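# Bridge the long board across two bearers behind wall

## Task

Put the long board flat on top of the two wooden bearers that stand beyond the grey panel wall, so that only those two bearers carry it and it is in contact with none of the table, the wall or the offcuts. The board must run crosswise over each bearer rather than lengthwise along it. When finished, both bearers and all offcuts must be resting on the table top and touching it. Nothing may stay in place only because the robot holds it, the robot must not be holding any other loose object, and both grippers must have released and backed away.

## Robot and tools

Robot: two arms, left_arm and right_arm, on opposite sides of the table. Base poses in the scene frame: left_arm at (-0.130, +0.554, +0.134) m, quat_wxyz (+0.589, 0, 0, -0.808); right_arm at (-0.059, -0.494, +0.081) m, quat_wxyz (+0.607, 0, 0, +0.795). The names are just labels, not sides of any picture.

Frame: one shared scene frame. Origin at the table centre, +z up, table surface at z = +0.020 m, left_arm's base on the +y side. Each gripper's fingers point along the gripper's own +x axis and close along its y axis. end_effector_position is the spot between the finger pads, roughly 3 to 4 cm short of the fingertips.

The 16-number row (used by execute_actions and move): left_arm x, y, z, qw, qx, qy, qz, opening, then right_arm x, y, z, qw, qx, qy, qz, opening. Both arms are always included, even if one should not move. x, y, z are an absolute target for end_effector_position in metres; qw..qz are an absolute target orientation (w first), both in the scene frame, so this is a pose, not an offset. Opening is a scale from -1 to 1: +1 means fully open (0.088 m), empty fingers close at about -0.80, and values below that add nothing. Full open to shut needs at least about 0.5 s. A call is refused (nothing sent) if a target lies over 0.6 m from that arm's last reported position along any axis of its gripper. Each control step, the commanded pose is limited to 70 mm and 16 degrees away from the measured pose; if position and orientation conflict, position wins. To hold an arm still, resend the exact pose from the last result before it stopped, plus its desired opening. To keep a gripper's angle, repeat the same quaternion you chose rather than copying a drifted reading.

execute_actions: argument actions is a list with zero or one item. Empty list: just report state. Motion item: {"rows": [...], "steps": n}, 1 to 15 rows and steps 1 to 15 (default 15), each step 1/30 s, one row per step, final row reused if rows run out. Wait item: {"steps": n} up to 300, counted from the previous result so your thinking time is included. Optional pictures (boolean) toggles images. After the last step an arm only continues to its last clipped pose (at most 70 mm more), so check the result and command the remainder.

move: target is one 16-number row as above; speed 0.002 to 0.5 m/s (default 0.25), turning capped at twice that in rad/s. Each gripper follows a straight line; both finish together, in 0.5 to 10 s, and stop short if 10 s runs out. Rotation goes the short way. It does not avoid obstacles or the other arm, grippers lag and may overshoot the speed, faster contact strikes harder, and aiming beyond a contact presses harder. Opening is applied at the start. The path begins once the robot is still, or after 3 s. Its result adds a move: line (done, off_target, moving, held, fault), limits (paced = pose clipped; held = some steps blocked, after which the arm may jump fast) and each gripper's distance to target.

wait: seconds 0 to 10; sends nothing new.
zoom_image: camera (cam_high, cam_low, cam_left_wrist, cam_right_wrist) and region [x0, y0, x1, y1] in pixels of that 504x504 image, top-left origin, at most 504x504.
read_manual: section "licences" only; no motion.
finished_scene: scene = current scene number; ends and grades it, irreversible. Replying without any tool call also ends everything.

Reading results: the state line lists each arm's position, quaternion and linear/angular velocity; the printed position can be off, more at long reach. "pose unreachable" means the clearance check altered or blocked that arm's command; HELD flags steps where your row was partly or wholly not sent. A "Hand target" line shows where the controller is currently driving each gripper. grip_measured uses the opening scale (Joint positions' last value per arm is the opening in metres); it may be off by about 1 mm and reads up to 3 mm (0.061) narrower while squeezing something hard. For a firm hold command roughly 0.07 below grip_measured; less gives a lighter grip. Parts thinner than about 3 mm get proportionally less force. Pads push about 34 to 49 N. grip_effort_n is motor effort in newtons: negative closing, positive opening, saturating near 83 N, keeping a residual from friction at rest, n/a at the start.

Joint ranges (rad), base to gripper: waist -3.054 to 3.054, shoulder 0.000 to 3.142, elbow 0.000 to 2.356, wrist pitch -1.571 to 1.571, wrist yaw -1.571 to 1.571, wrist roll -3.142 to 3.142. Load limits (N m): waist 17.4, shoulder 21.6, elbow 21.5, wrist pitch 5.67, wrist yaw 5.65, wrist roll 5.3; carried weight counts. Reaching a limit causes a torque fault: the arm halts for 10 s and drops the rest of the call. Sustained loads heat motors: MOTOR HOT appears from 50 °C, OVER-TEMPERATURE FAULT at 95 °C holds the arm, and if it doesn't cool within 30 to 60 s the arm and gripper lose power and go limp.

Cautions: joint friction can leave the gripper short or tilted, and tiny moves may not happen, so verify pose after every motion and correct tilt. Keep the arms from striking or pushing each other. Never knock anything off the table. Avoid drops, slips, slams and heavy pushing. Random brief tugs on a held part or nudges to loose items may occur. At the end open both grippers, hold nothing, and withdraw the arms clear of the board.

Each tool is called after "Request:" by a JSON object that holds its "api" and its "payload".

## Session

Request:
{"api": "execute_actions", "payload": {"actions": []}}

Scene clock: 0.00 s of 4500.00 s.
left_arm: end_effector_position=(+0.1785, +0.4437, +0.2096) grip_measured=+0.830 grip_effort_n=n/a end_effector_quat_wxyz=(-0.463, +0.527, -0.482, -0.525) end_effector_velocity=(-0.001, -0.002, -0.001) end_effector_angular_velocity=(-0.008, +0.000, +0.005) | right_arm: end_effector_position=(-0.3390, -0.2500, +0.1249) grip_measured=+0.824 grip_effort_n=n/a end_effector_quat_wxyz=(+0.761, -0.105, +0.627, +0.134) end_effector_velocity=(+0.000, -0.003, +0.000) end_effector_angular_velocity=(-0.012, -0.002, +0.009)
Joint positions: left_arm=[ 1.551  1.821  1.319 -1.077  0.026 -2.008  0.08 ] | right_arm=[ 0.655  2.09   1.552 -1.134  0.167  2.16   0.079]
Joint velocities: left_arm=[-0.002 -0.002 -0.007  0.007  0.007 -0.007 -0.   ] | right_arm=[ 0.002 -0.002 -0.002 -0.007 -0.007 -0.007 -0.   ]
Heat: left arm: hottest waist 23 °C (+0.0 °C/min); right arm: hottest waist 23 °C (+0.0 °C/min).
Hand target (left_arm): +0.179, +0.444, +0.210; -0.463, +0.527, -0.482, -0.525
Hand target (right_arm): -0.339, -0.250, +0.125; +0.761, -0.105, +0.627, +0.134

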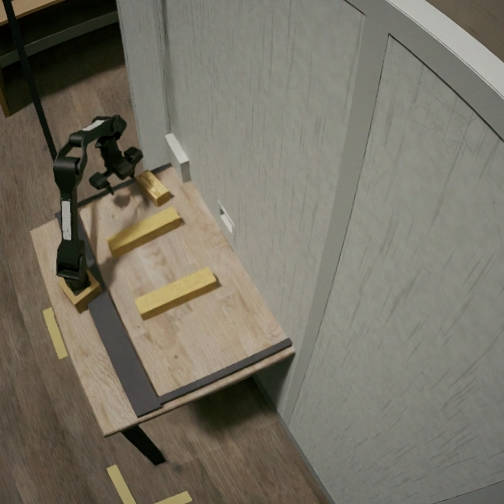

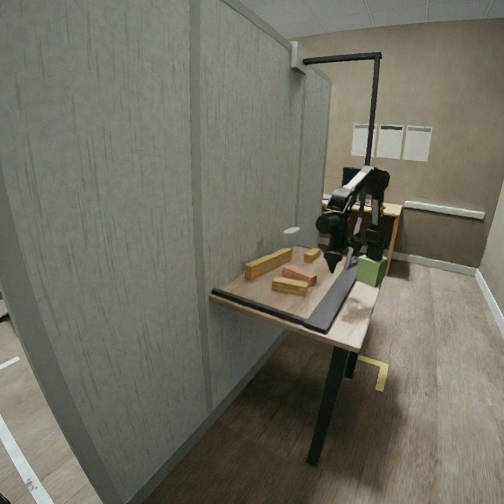

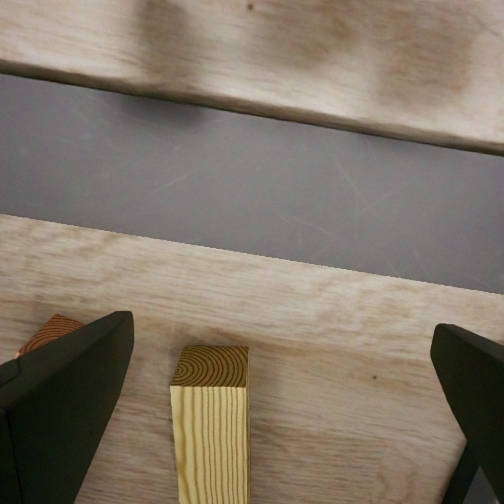

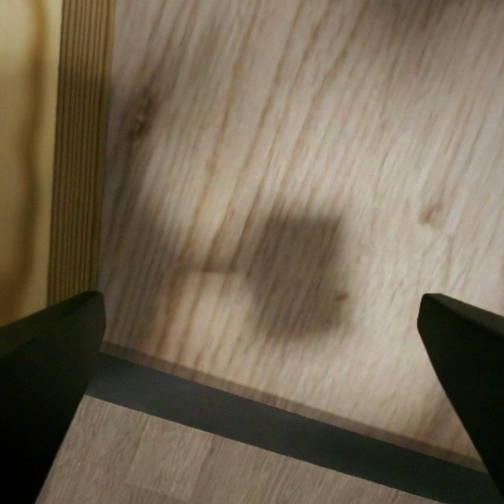

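Request:
{"api": "zoom_image", "payload": {"camera": "cam_high", "region": [30, 100, 310, 380]}}

Request:
{"api": "zoom_image", "payload": {"camera": "cam_low", "region": [200, 160, 400, 340]}}

Region (30, 100, 310, 380) of cam_high's 504x504 image, scaled by 1.800, with more detail than that image has.

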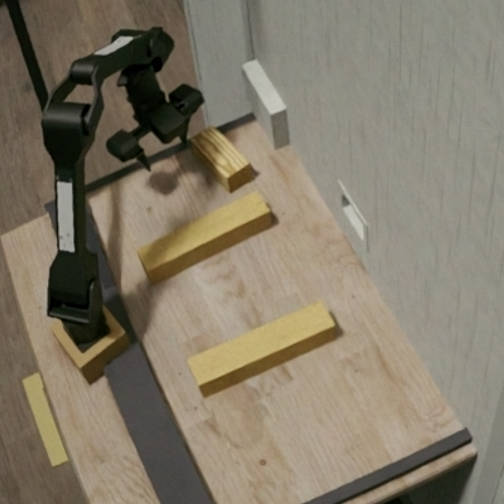

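Region (200, 160, 400, 340) of cam_low's 504x504 image, scaled by 2.520, with more detail than that image has; it fills the top 454 rows of this view, and the rest is white.

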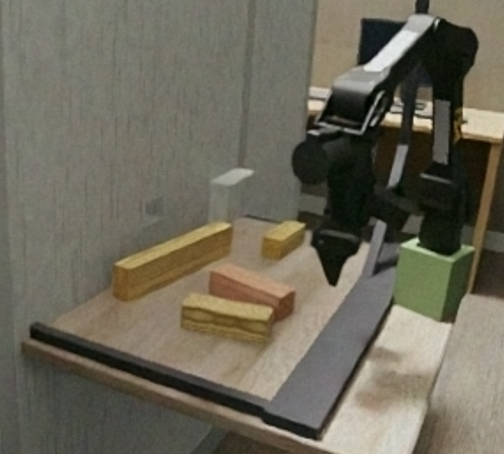

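Request:
{"api": "move", "payload": {"target": [-0.1,0.31,0.32,0.696,0.123,0.123,-0.696,0.83,-0.1,-0.26,0.27,0.707,-0.06,0.06,0.707,0.83], "speed": 0.3}}

Scene clock: 23.17 s of 4500.00 s.
left_arm: end_effector_position=(-0.1000, +0.3120, +0.3157) grip_measured=+0.830 grip_effort_n=-1.2 end_effector_quat_wxyz=(+0.356, +0.142, -0.343, -0.858) end_effector_velocity=(-0.002, +0.000, +0.000) end_effector_angular_velocity=(+0.021, +0.014, -0.013) | right_arm: end_effector_position=(-0.0995, -0.2578, +0.2730) grip_measured=+0.827 grip_effort_n=14.2 end_effector_quat_wxyz=(+0.702, -0.055, +0.059, +0.708) end_effector_velocity=(+0.001, +0.000, +0.003) end_effector_angular_velocity=(+0.013, -0.009, +0.013)
Joint positions: left_arm=[ 1.099  1.611  0.788 -1.562  1.571 -3.137  0.08 ] | right_arm=[ 0.151  0.408  0.245 -0.012  0.402  0.075  0.08 ]
Joint velocities: left_arm=[-0.007 -0.002  0.002 -0.007 -0.007 -0.022  0.   ] | right_arm=[-0.027 -0.012 -0.002  0.007 -0.037 -0.022 -0.   ]
Heat: left arm: hottest shoulder 24 °C (+2.6 °C/min); right arm: hottest shoulder 26 °C (+7.8 °C/min).
Hand target (left_arm): -0.100, +0.311, +0.319; -0.355, -0.143, +0.349, +0.856
Hand target (right_arm): -0.099, -0.258, +0.271; +0.700, -0.058, +0.057, +0.709
Off the commanded pose (left_arm): 0.005 m, 70 deg; orientation clipped at the last step of the last action.
Off the commanded pose (right_arm): 0.004 m, 1 deg.
joint sent to its limit (left arm) — the command would take joint 4 (wrist pitch) past its lower limit, joint 5 (wrist yaw) past its upper limit and joint 6 (wrist roll) past its lower limit, so those joints were sent only as far as their limits.
After step 90, 14.67 s passed at rest.
move: off_target (left_arm); limits=paced

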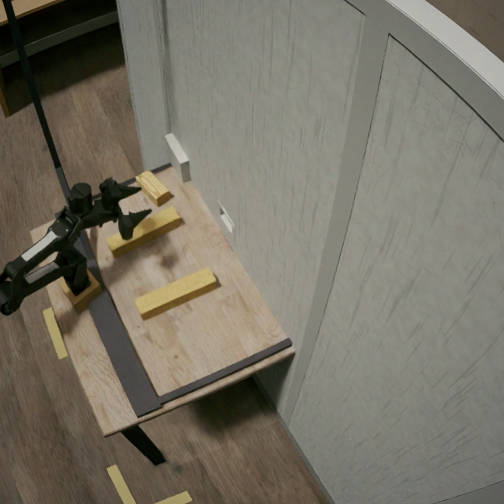

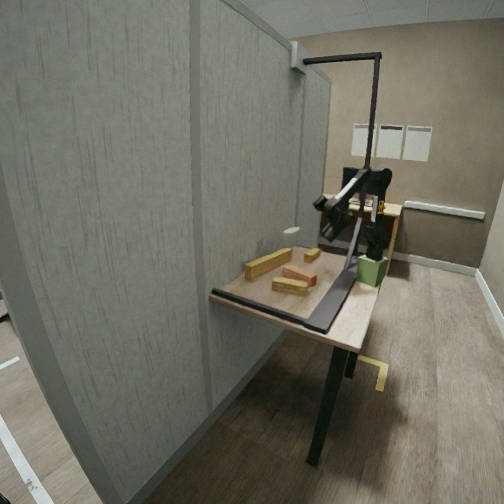

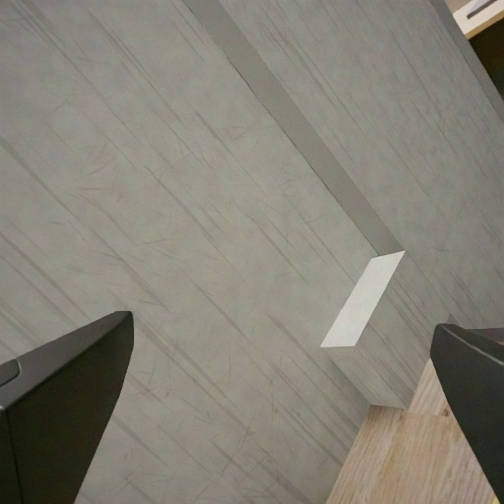

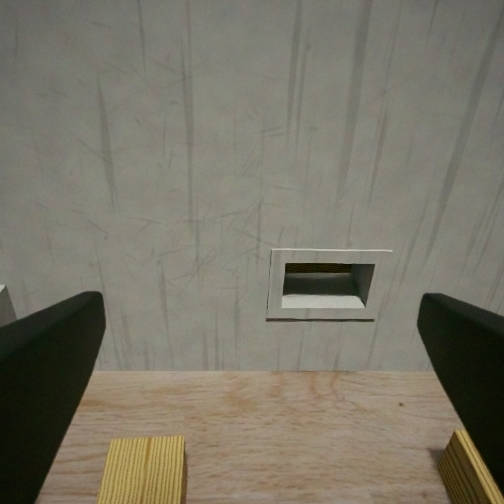

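Request:
{"api": "move", "payload": {"target": [0.12,0.40,0.24,0.612,-0.354,0.612,0.354,0.83,-0.2,-0.25,0.22,0.6,0,0,0.8,0.83], "speed": 0.3}}

Request:
{"api": "move", "payload": {"target": [0.0,0.30,0.26,0.66,0.36,0.55,-0.36,0.83,-0.2,-0.25,0.22,0.6,0,0,0.8,0.83], "speed": 0.4}}

Scene clock: 42.77 s of 4500.00 s.
left_arm: end_effector_position=(+0.1209, +0.3972, +0.2376) grip_measured=+0.831 grip_effort_n=-2.1 end_effector_quat_wxyz=(-0.610, +0.349, -0.615, -0.357) end_effector_velocity=(-0.002, +0.003, -0.001) end_effector_angular_velocity=(+0.013, +0.007, -0.005) | right_arm: end_effector_position=(-0.2002, -0.2497, +0.2236) grip_measured=+0.827 grip_effort_n=14.2 end_effector_quat_wxyz=(+0.600, +0.007, +0.004, +0.800) end_effector_velocity=(-0.003, -0.002, -0.005) end_effector_angular_velocity=(-0.010, -0.019, +0.024)
Joint positions: left_arm=[ 1.325  1.684  1.27  -1.169  0.001 -1.604  0.08 ] | right_arm=[0.515 1.258 0.007 1.258 0.499 0.011 0.08 ]
Joint velocities: left_arm=[ 0.002 -0.002 -0.007 -0.007 -0.007  0.007 -0.   ] | right_arm=[ 0.002  0.017 -0.007  0.007 -0.022 -0.007 -0.   ]
Heat: left arm: hottest shoulder 25 °C (+2.8 °C/min); right arm: hottest shoulder 25 °C (+2.8 °C/min).
Hand target (left_arm): +0.121, +0.399, +0.240; +0.613, -0.352, +0.612, +0.354
Hand target (right_arm): -0.200, -0.251, +0.220; +0.599, -0.000, +0.002, +0.800
Off the commanded pose (left_arm): 0.004 m, 1 deg.
Off the commanded pose (right_arm): 0.004 m, 1 deg.
After step 90, 12.07 s passed at rest.
move: done; limits=paced

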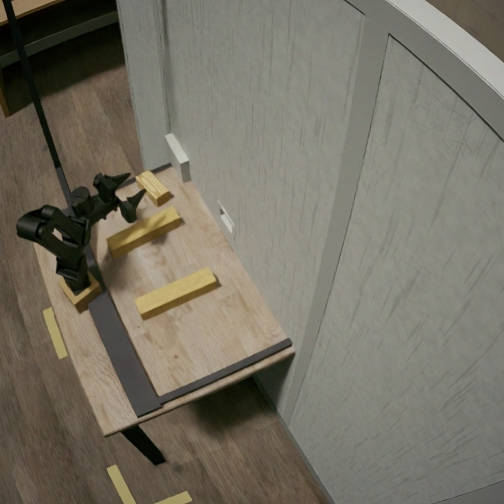

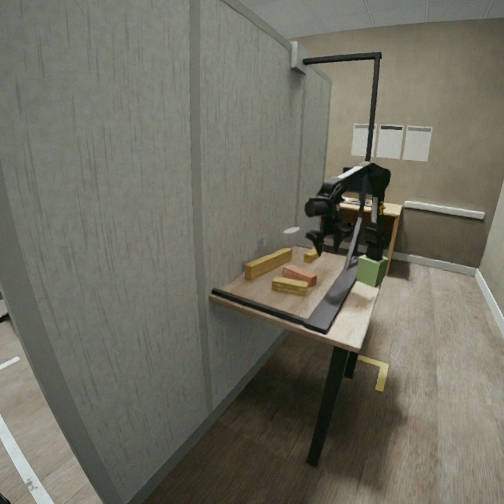

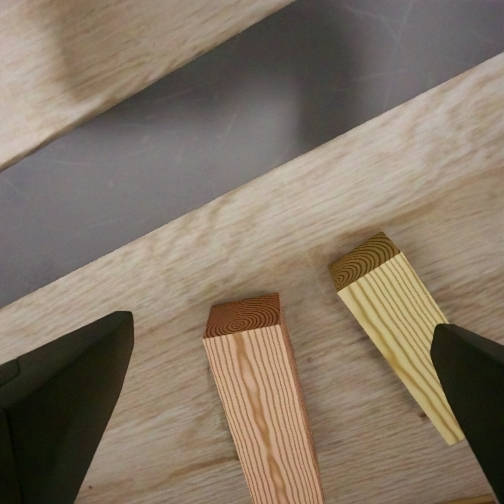

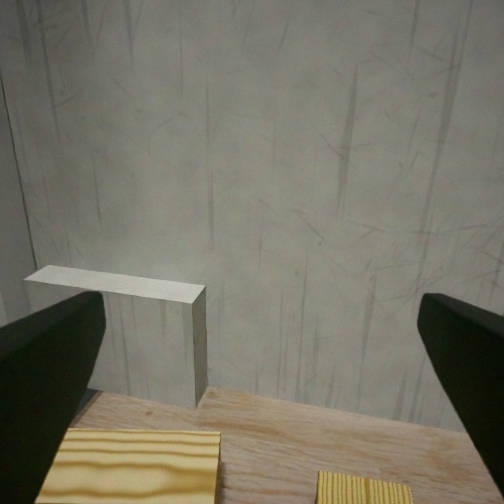

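Scene clock: 45.90 s of 4500.00 s.
left_arm: end_effector_position=(+0.0003, +0.3002, +0.2564) grip_measured=+0.831 grip_effort_n=-3.5 end_effector_quat_wxyz=(+0.657, +0.360, +0.558, -0.357) end_effector_velocity=(+0.000, +0.006, -0.002) end_effector_angular_velocity=(+0.033, -0.008, +0.007) | right_arm: end_effector_position=(-0.2006, -0.2492, +0.2231) grip_measured=+0.827 grip_effort_n=14.2 end_effector_quat_wxyz=(+0.600, +0.007, +0.002, +0.800) end_effector_velocity=(-0.003, -0.000, +0.003) end_effector_angular_velocity=(+0.011, +0.001, +0.019)
Joint positions: left_arm=[ 0.742  1.532  1.179 -1.105 -0.083 -0.07   0.08 ] | right_arm=[0.515 1.276 0.007 1.279 0.499 0.007 0.08 ]
Joint velocities: left_arm=[-0.002  0.002 -0.002 -0.022 -0.022 -0.007 -0.   ] | right_arm=[-0.002 -0.002  0.002  0.007 -0.022 -0.007 -0.   ]
Heat: left arm: hottest shoulder 25 °C (+2.6 °C/min); right arm: hottest shoulder 25 °C (+2.6 °C/min).
Hand target (left_arm): -0.000, +0.300, +0.260; +0.660, +0.359, +0.552, -0.362
Hand target (right_arm): -0.200, -0.250, +0.220; +0.600, -0.000, +0.000, +0.800
Off the commanded pose (left_arm): 0.004 m, 1 deg.
Off the commanded pose (right_arm): 0.003 m, 1 deg.
move: done

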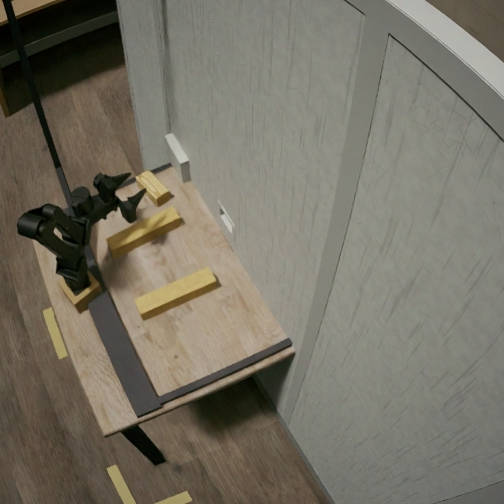

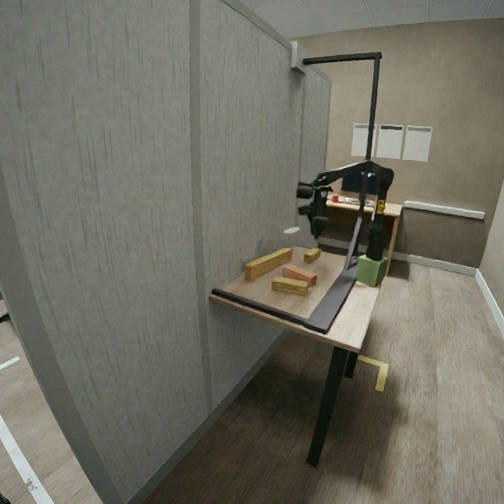

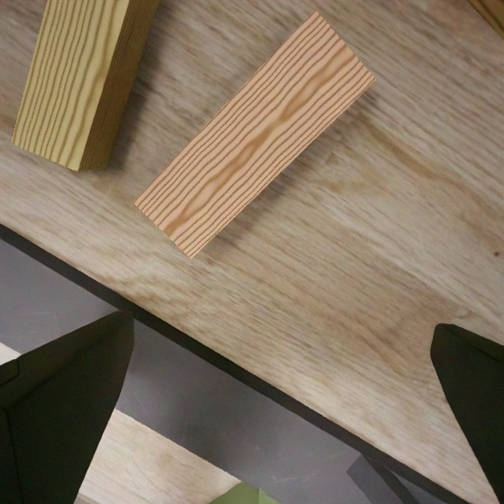

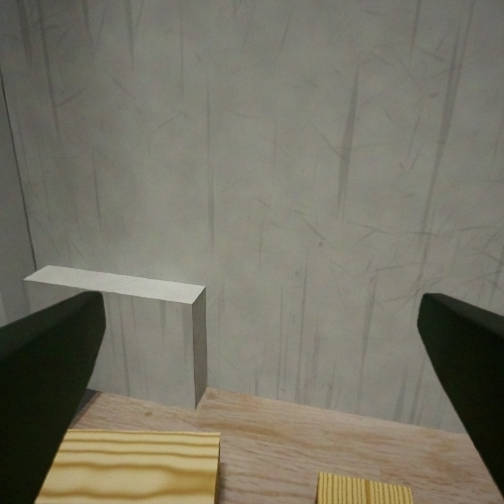

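Request:
{"api": "move", "payload": {"target": [0.03,0.27,0.36,0.664,0.242,0.242,-0.664,1,-0.03,-0.22,0.33,0.579,-0.406,0.406,0.579,1], "speed": 0.4}}

Scene clock: 51.97 s of 4500.00 s.
left_arm: end_effector_position=(+0.0307, +0.2688, +0.3603) grip_measured=+0.991 grip_effort_n=17.4 end_effector_quat_wxyz=(+0.664, +0.245, +0.244, -0.663) end_effector_velocity=(-0.002, +0.002, +0.001) end_effector_angular_velocity=(-0.002, +0.011, +0.002) | right_arm: end_effector_position=(-0.0324, -0.2198, +0.3282) grip_measured=+0.985 grip_effort_n=14.2 end_effector_quat_wxyz=(+0.583, -0.401, +0.408, +0.577) end_effector_velocity=(-0.001, -0.004, -0.002) end_effector_angular_velocity=(-0.036, +0.004, +0.021)
Joint positions: left_arm=[ 1.066  1.258  1.1   -0.705  0.547  0.547  0.088] | right_arm=[-0.385  1.36   1.485 -1.345 -0.039 -0.099  0.087]
Joint velocities: left_arm=[ 0.002 -0.007 -0.002 -0.007  0.007 -0.007 -0.   ] | right_arm=[-0.002  0.012  0.012 -0.037 -0.007 -0.022 -0.   ]
Heat: left arm: hottest shoulder 25 °C (+2.3 °C/min); right arm: hottest wrist pitch 25 °C (+2.3 °C/min).
Hand target (left_arm): +0.030, +0.271, +0.361; +0.664, +0.244, +0.241, -0.664
Hand target (right_arm): -0.030, -0.218, +0.329; +0.584, -0.404, +0.405, +0.576
Off the commanded pose (left_arm): 0.001 m, 0 deg.
Off the commanded pose (right_arm): 0.003 m, 1 deg.
After step 90, 0.97 s passed at rest.
move: done

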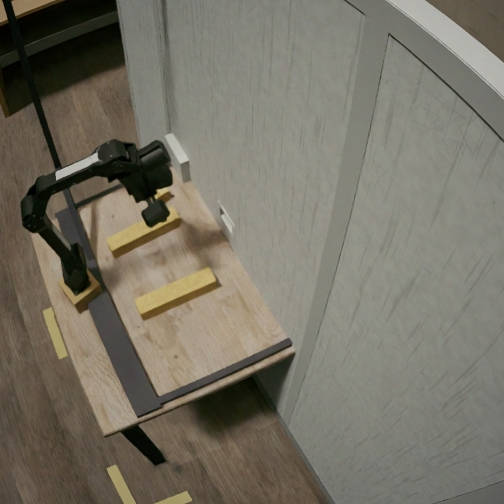

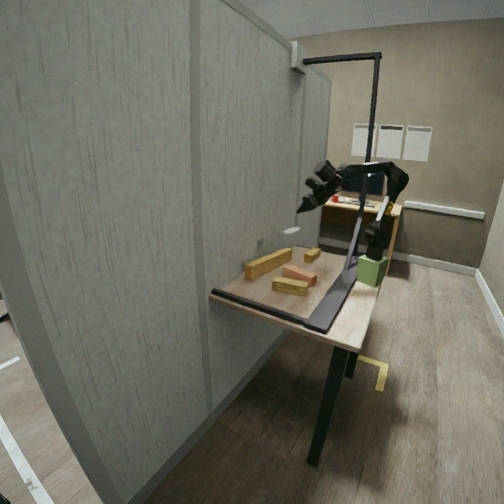

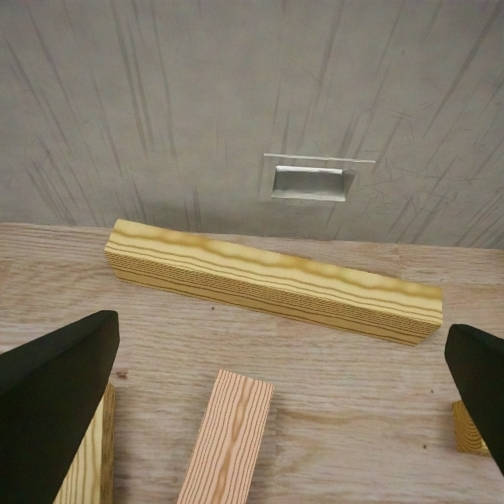

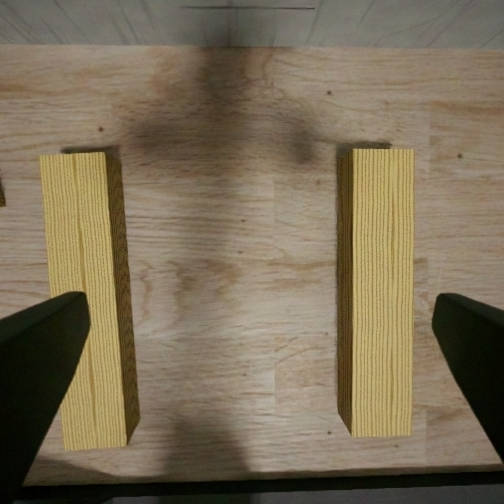

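Request:
{"api": "zoom_image", "payload": {"camera": "cam_left_wrist", "region": [90, 140, 470, 370]}}

Region (90, 140, 470, 370) of cam_left_wrist's 504x504 image, scaled by 1.326, with more detail than that image has; it fills the top 305 rows of this view, and the rest is white.

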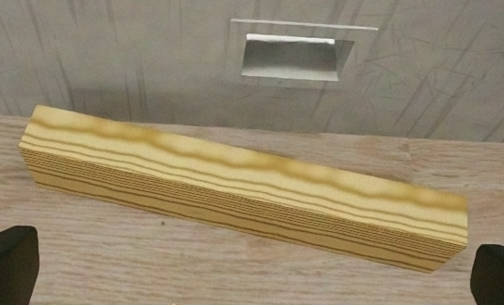

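Request:
{"api": "move", "payload": {"target": [-0.045,0.145,0.17,0.057,0.682,-0.187,-0.705,1,-0.03,-0.22,0.33,0.579,-0.406,0.406,0.579,1], "speed": 0.3}}

Scene clock: 112.67 s of 4500.00 s.
left_arm: end_effector_position=(-0.0447, +0.1462, +0.1744) grip_measured=+0.991 grip_effort_n=16.5 end_effector_quat_wxyz=(+0.063, +0.679, -0.188, -0.707) end_effector_velocity=(+0.002, -0.000, +0.000) end_effector_angular_velocity=(+0.009, -0.012, +0.025) | right_arm: end_effector_position=(-0.0304, -0.2220, +0.3281) grip_measured=+0.985 grip_effort_n=14.2 end_effector_quat_wxyz=(+0.580, -0.407, +0.408, +0.576) end_effector_velocity=(+0.001, -0.002, -0.001) end_effector_angular_velocity=(-0.006, +0.005, +0.002)
Joint positions: left_arm=[ 0.574  1.947  1.284 -0.584  0.157  1.986  0.088] | right_arm=[-0.393  1.361  1.489 -1.358 -0.039 -0.116  0.087]
Joint velocities: left_arm=[-0.002  0.002  0.007 -0.007 -0.022 -0.022  0.   ] | right_arm=[-0.007 -0.002 -0.002 -0.007 -0.007 -0.007 -0.   ]
Heat: left arm: hottest elbow 27 °C (+2.0 °C/min); right arm: hottest elbow 27 °C (+2.0 °C/min).
Hand target (left_arm): -0.045, +0.144, +0.170; +0.058, +0.680, -0.187, -0.707
Hand target (right_arm): -0.030, -0.220, +0.330; +0.579, -0.406, +0.406, +0.579
Off the commanded pose (left_arm): 0.005 m, 1 deg.
Off the commanded pose (right_arm): 0.003 m, 0 deg.
After step 90, 54.27 s passed at rest.
move: done

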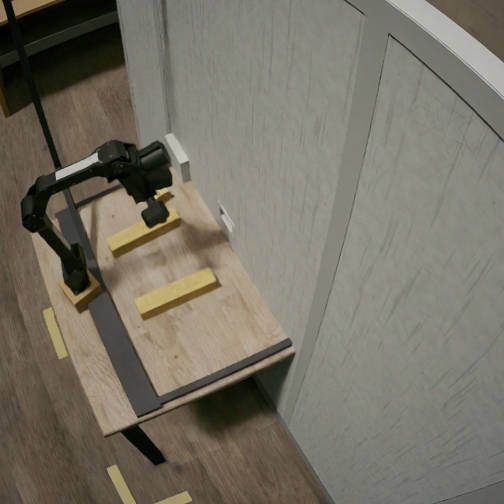

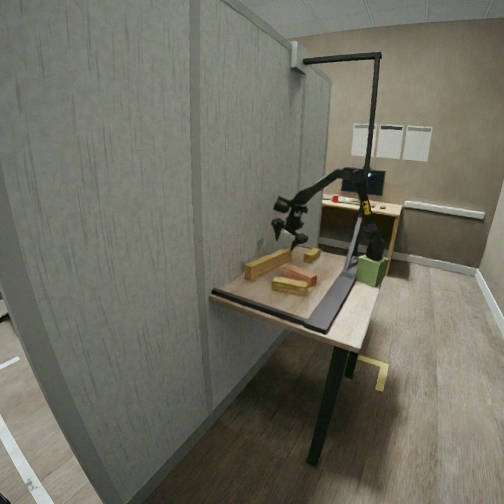

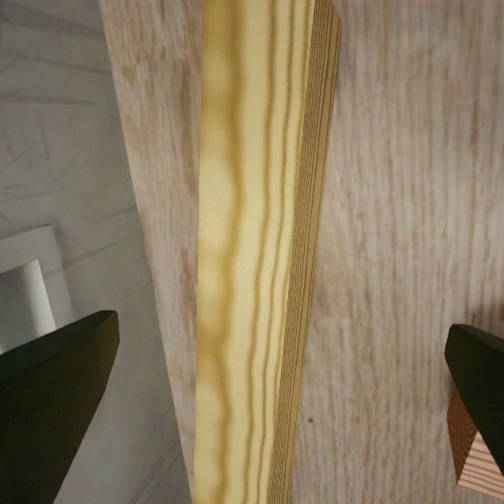

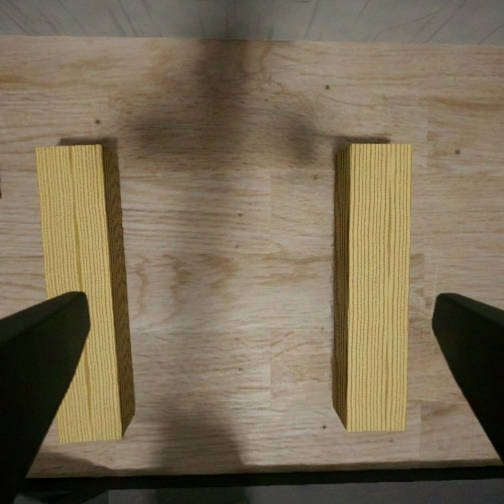

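Request:
{"api": "move", "payload": {"target": [-0.05,0.12,0.082,0.057,0.682,-0.187,-0.705,1,-0.03,-0.22,0.33,0.579,-0.406,0.406,0.579,1], "speed": 0.1}}

Request:
{"api": "zoom_image", "payload": {"camera": "cam_low", "region": [230, 190, 350, 300]}}

Scene clock: 119.27 s of 4500.00 s.
left_arm: end_effector_position=(-0.0491, +0.1202, +0.0876) grip_measured=+0.991 grip_effort_n=16.5 end_effector_quat_wxyz=(+0.060, +0.681, -0.191, -0.704) end_effector_velocity=(-0.005, +0.000, +0.002) end_effector_angular_velocity=(+0.001, +0.010, -0.003) | right_arm: end_effector_position=(-0.0305, -0.2220, +0.3282) grip_measured=+0.985 grip_effort_n=14.7 end_effector_quat_wxyz=(+0.580, -0.407, +0.407, +0.576) end_effector_velocity=(-0.001, -0.002, -0.001) end_effector_angular_velocity=(-0.006, +0.005, +0.007)
Joint positions: left_arm=[ 0.544  2.196  1.276 -0.321  0.142  1.967  0.088] | right_arm=[-0.393  1.361  1.49  -1.358 -0.039 -0.116  0.087]
Joint velocities: left_arm=[-0.007 -0.007 -0.002 -0.007  0.007 -0.007 -0.   ] | right_arm=[-0.002 -0.002 -0.002 -0.007 -0.007 -0.007 -0.   ]
Heat: left arm: hottest elbow 27 °C (+1.0 °C/min); right arm: hottest elbow 27 °C (+2.0 °C/min).
Hand target (left_arm): -0.050, +0.120, +0.082; +0.057, +0.682, -0.187, -0.705
Hand target (right_arm): -0.030, -0.220, +0.330; +0.579, -0.406, +0.406, +0.579
Off the commanded pose (left_arm): 0.006 m, 1 deg.
Off the commanded pose (right_arm): 0.003 m, 0 deg.
After step 90, 2.13 s passed at rest.
move: done

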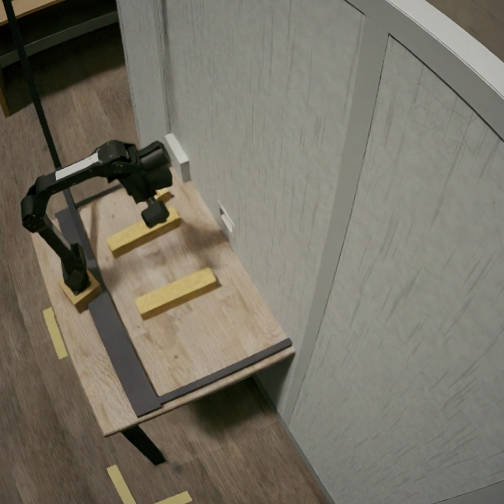

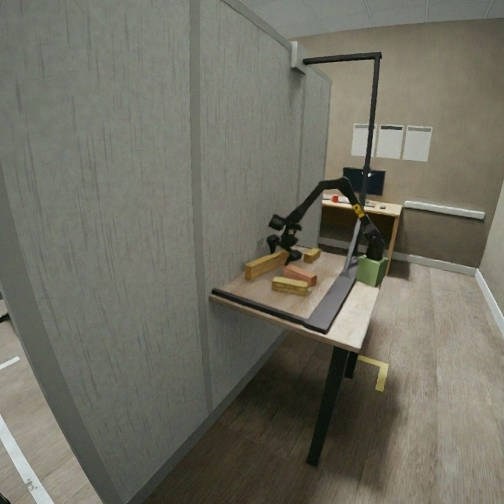

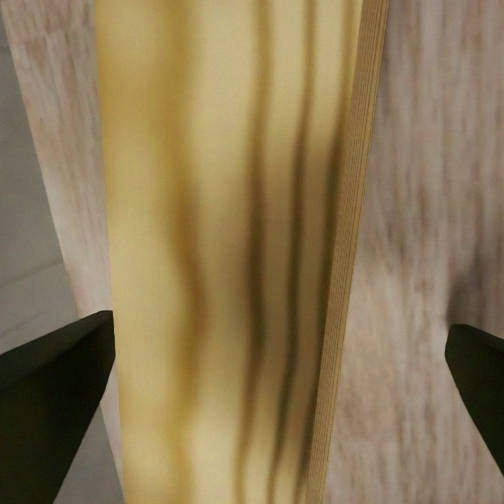

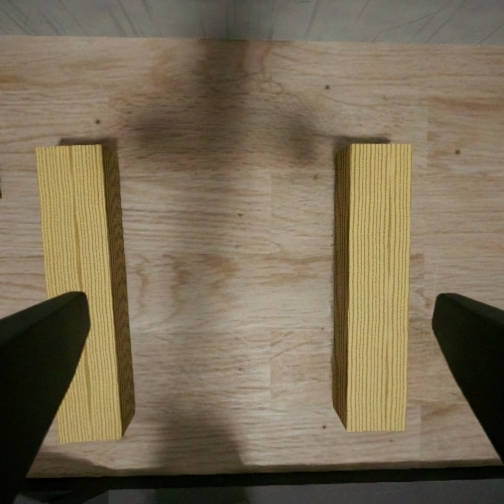

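Region (230, 190, 350, 300) of cam_low's 504x504 image, scaled by 4.200, with more detail than that image has; it fills the top 462 rows of this view, and the rest is white.

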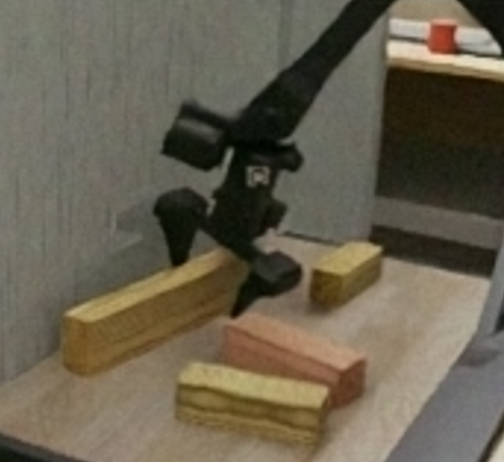

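Request:
{"api": "move", "payload": {"target": [-0.051,0.116,0.073,0.057,0.682,-0.187,-0.705,0.8,-0.03,-0.22,0.33,0.579,-0.406,0.406,0.579,1], "speed": 0.03}}

Request:
{"api": "move", "payload": {"target": [-0.051,0.118,0.073,0.057,0.682,-0.187,-0.705,-0.1,-0.03,-0.22,0.33,0.579,-0.406,0.406,0.579,1], "speed": 0.03}}

Request:
{"api": "zoom_image", "payload": {"camera": "cam_low", "region": [230, 190, 350, 300]}}

Scene clock: 125.23 s of 4500.00 s.
left_arm: end_effector_position=(-0.0503, +0.1169, +0.0783) grip_measured=+0.803 grip_effort_n=-15.6 end_effector_quat_wxyz=(+0.059, +0.682, -0.190, -0.704) end_effector_velocity=(+0.001, -0.004, +0.001) end_effector_angular_velocity=(-0.010, -0.007, +0.007) | right_arm: end_effector_position=(-0.0305, -0.2220, +0.3282) grip_measured=+0.985 grip_effort_n=14.2 end_effector_quat_wxyz=(+0.580, -0.407, +0.407, +0.576) end_effector_velocity=(-0.002, -0.002, -0.001) end_effector_angular_velocity=(-0.006, +0.000, +0.026)
Joint positions: left_arm=[ 0.539  2.228  1.286 -0.3    0.14   1.963  0.078] | right_arm=[-0.393  1.361  1.49  -1.358 -0.039 -0.116  0.087]
Joint velocities: left_arm=[-0.002  0.002  0.007  0.007 -0.007 -0.007 -0.   ] | right_arm=[ 0.002 -0.002 -0.002 -0.007 -0.007 -0.022  0.   ]
Heat: left arm: hottest shoulder 27 °C (+1.0 °C/min); right arm: hottest elbow 27 °C (+2.0 °C/min).
Hand target (left_arm): -0.051, +0.116, +0.073; +0.057, +0.682, -0.187, -0.705
Hand target (right_arm): -0.030, -0.220, +0.330; +0.579, -0.406, +0.406, +0.579
Off the commanded pose (left_arm): 0.005 m, 0 deg.
Off the commanded pose (right_arm): 0.003 m, 0 deg.
After step 90, 2.20 s passed at rest.
move: done

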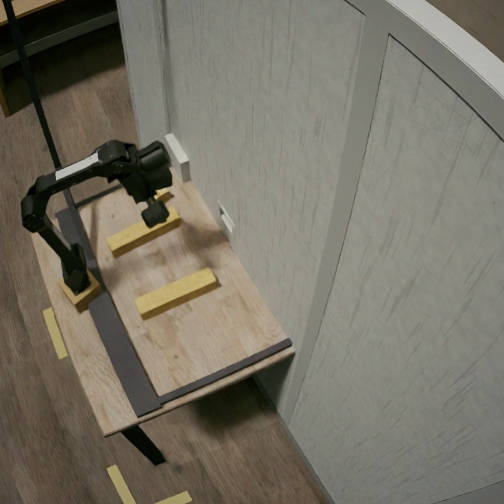

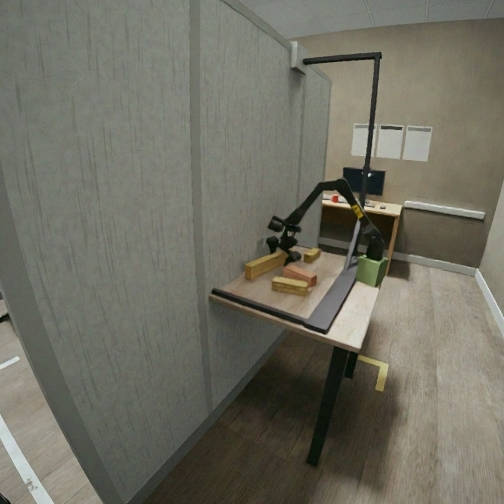

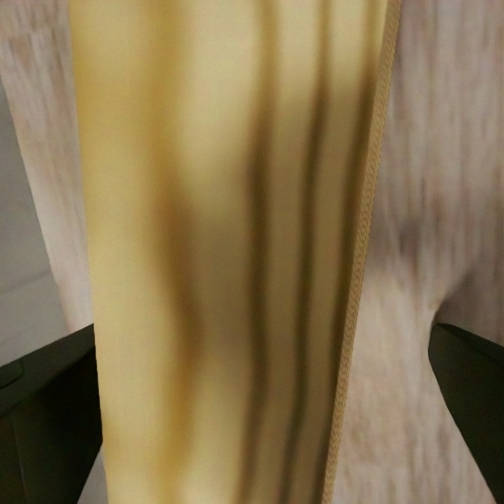

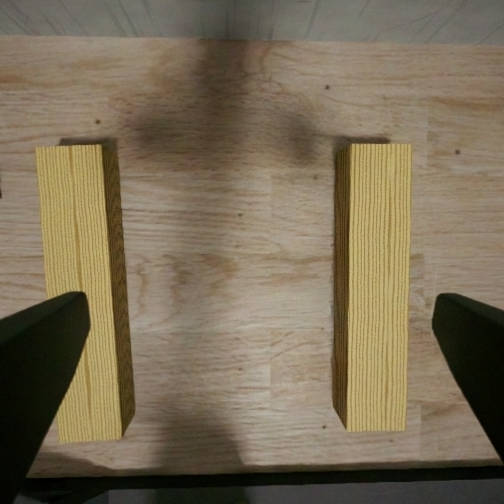

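Scene clock: 125.93 s of 4500.00 s.
left_arm: end_effector_position=(-0.0504, +0.1169, +0.0783) grip_measured=-0.050 grip_effort_n=-83.5 end_effector_quat_wxyz=(+0.059, +0.682, -0.190, -0.704) end_effector_velocity=(-0.000, +0.002, -0.000) end_effector_angular_velocity=(+0.009, -0.003, +0.007) | right_arm: end_effector_position=(-0.0305, -0.2220, +0.3282) grip_measured=+0.985 grip_effort_n=14.2 end_effector_quat_wxyz=(+0.580, -0.407, +0.407, +0.576) end_effector_velocity=(-0.001, -0.005, -0.002) end_effector_angular_velocity=(-0.021, +0.002, +0.021)
Joint positions: left_arm=[ 0.538  2.228  1.286 -0.301  0.138  1.962  0.037] | right_arm=[-0.393  1.361  1.49  -1.358 -0.039 -0.116  0.087]
Joint velocities: left_arm=[-0.002 -0.002 -0.002 -0.007 -0.007 -0.007 -0.   ] | right_arm=[-0.002 -0.002 -0.002 -0.022 -0.007 -0.022 -0.   ]
Heat: left arm: hottest shoulder 27 °C (+1.0 °C/min); right arm: hottest elbow 27 °C (+2.0 °C/min).
Hand target (left_arm): -0.051, +0.118, +0.073; +0.057, +0.682, -0.187, -0.705
Hand target (right_arm): -0.030, -0.220, +0.330; +0.579, -0.406, +0.406, +0.579
Off the commanded pose (left_arm): 0.005 m, 0 deg.
Off the commanded pose (right_arm): 0.003 m, 0 deg.
move: done

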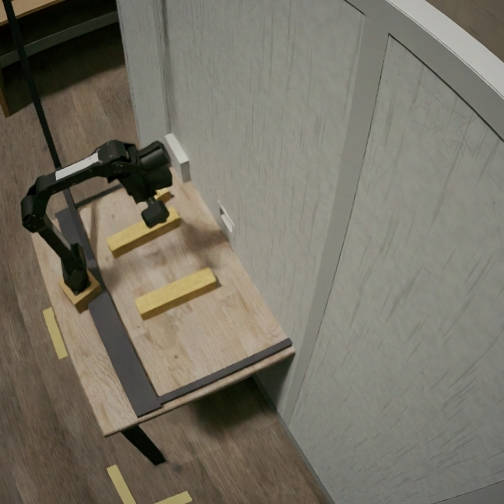

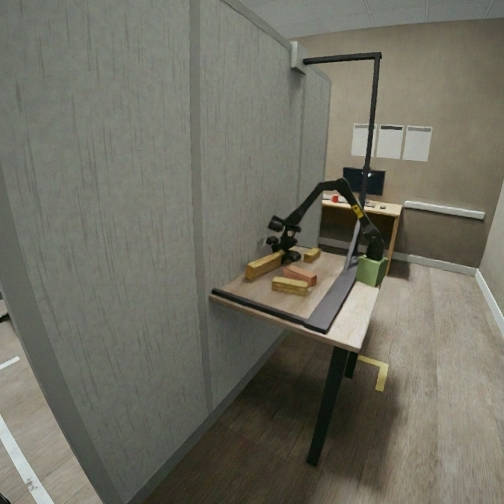

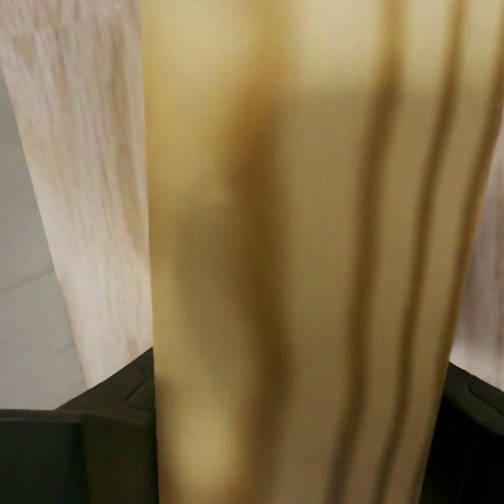

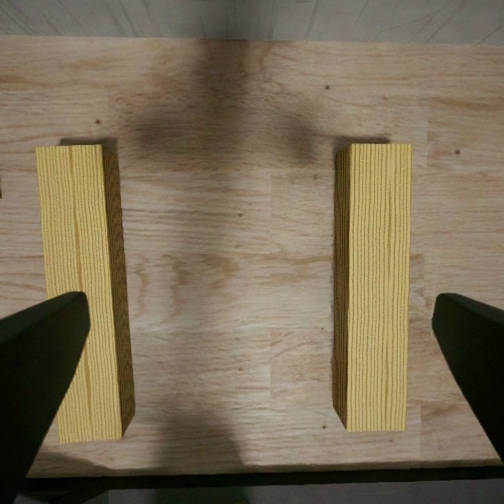

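Region (230, 190, 350, 300) of cam_low's 504x504 image, scaled by 4.200, with more detail than that image has; it fills the top 462 rows of this view, and the rest is white.

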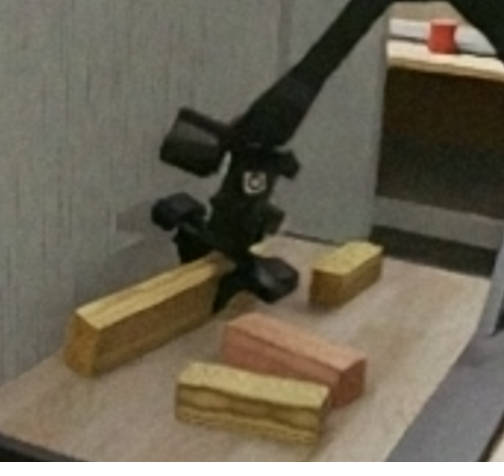

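Request:
{"api": "move", "payload": {"target": [-0.045,0.144,0.076,0.226,0.616,-0.347,-0.670,-0.12,-0.03,-0.22,0.33,0.579,-0.406,0.406,0.579,1], "speed": 0.1}}

Request:
{"api": "zoom_image", "payload": {"camera": "cam_low", "region": [230, 190, 350, 300]}}

Scene clock: 136.47 s of 4500.00 s.
left_arm: end_effector_position=(-0.0459, +0.1444, +0.0779) grip_measured=-0.050 grip_effort_n=-83.5 end_effector_quat_wxyz=(+0.223, +0.618, -0.347, -0.669) end_effector_velocity=(-0.003, +0.001, -0.001) end_effector_angular_velocity=(-0.006, +0.019, +0.007) | right_arm: end_effector_position=(-0.0305, -0.2220, +0.3282) grip_measured=+0.985 grip_effort_n=14.7 end_effector_quat_wxyz=(+0.580, -0.407, +0.407, +0.576) end_effector_velocity=(-0.003, -0.003, +0.001) end_effector_angular_velocity=(+0.000, +0.023, -0.002)
Joint positions: left_arm=[0.647 2.157 0.775 0.575 0.377 1.945 0.037] | right_arm=[-0.393  1.361  1.49  -1.358 -0.039 -0.116  0.087]
Joint velocities: left_arm=[-0.002  0.002 -0.012  0.022  0.007 -0.022 -0.   ] | right_arm=[-0.002 -0.007 -0.002 -0.007 -0.022  0.007 -0.   ]
Heat: left arm: hottest shoulder 28 °C (+2.0 °C/min); right arm: hottest elbow 28 °C (+2.0 °C/min).
Hand target (left_arm): -0.045, +0.145, +0.076; +0.225, +0.617, -0.347, -0.670
Hand target (right_arm): -0.030, -0.220, +0.330; +0.579, -0.406, +0.406, +0.579
Off the commanded pose (left_arm): 0.002 m, 0 deg.
Off the commanded pose (right_arm): 0.003 m, 0 deg.
After step 90, 4.80 s passed at rest.
move: done

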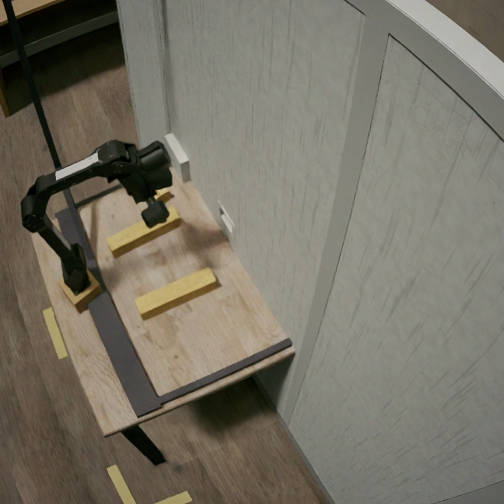

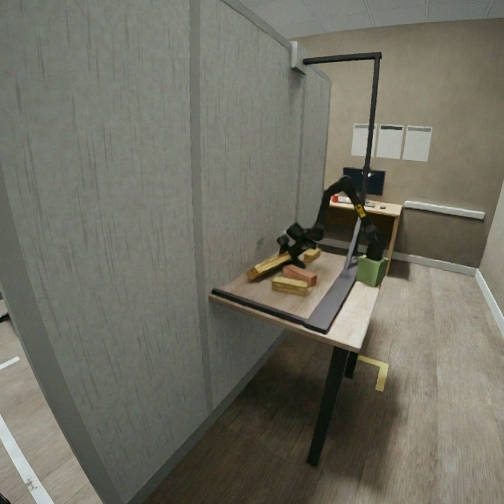

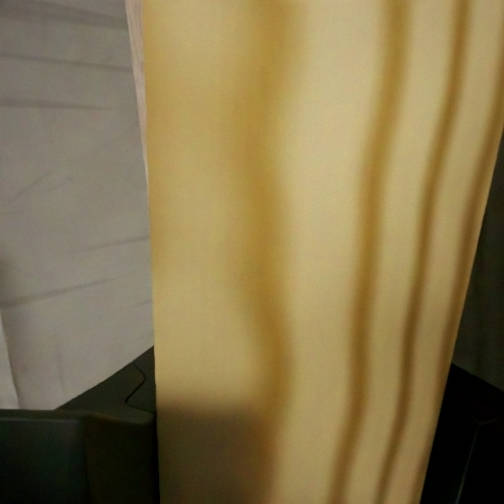

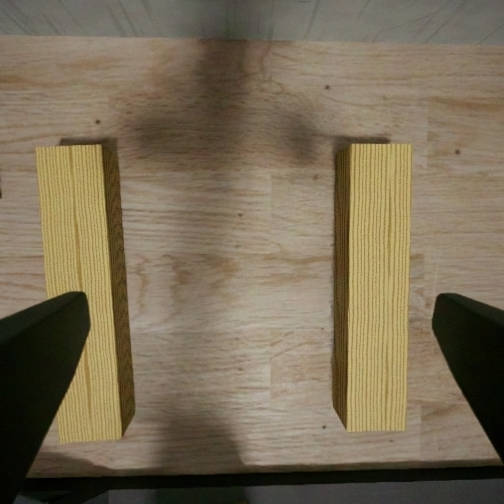

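Region (230, 190, 350, 300) of cam_low's 504x504 image, scaled by 4.200, with more detail than that image has; it fills the top 462 rows of this view, and the rest is white.

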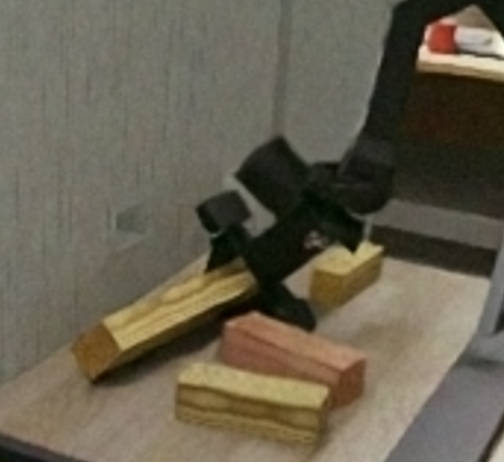

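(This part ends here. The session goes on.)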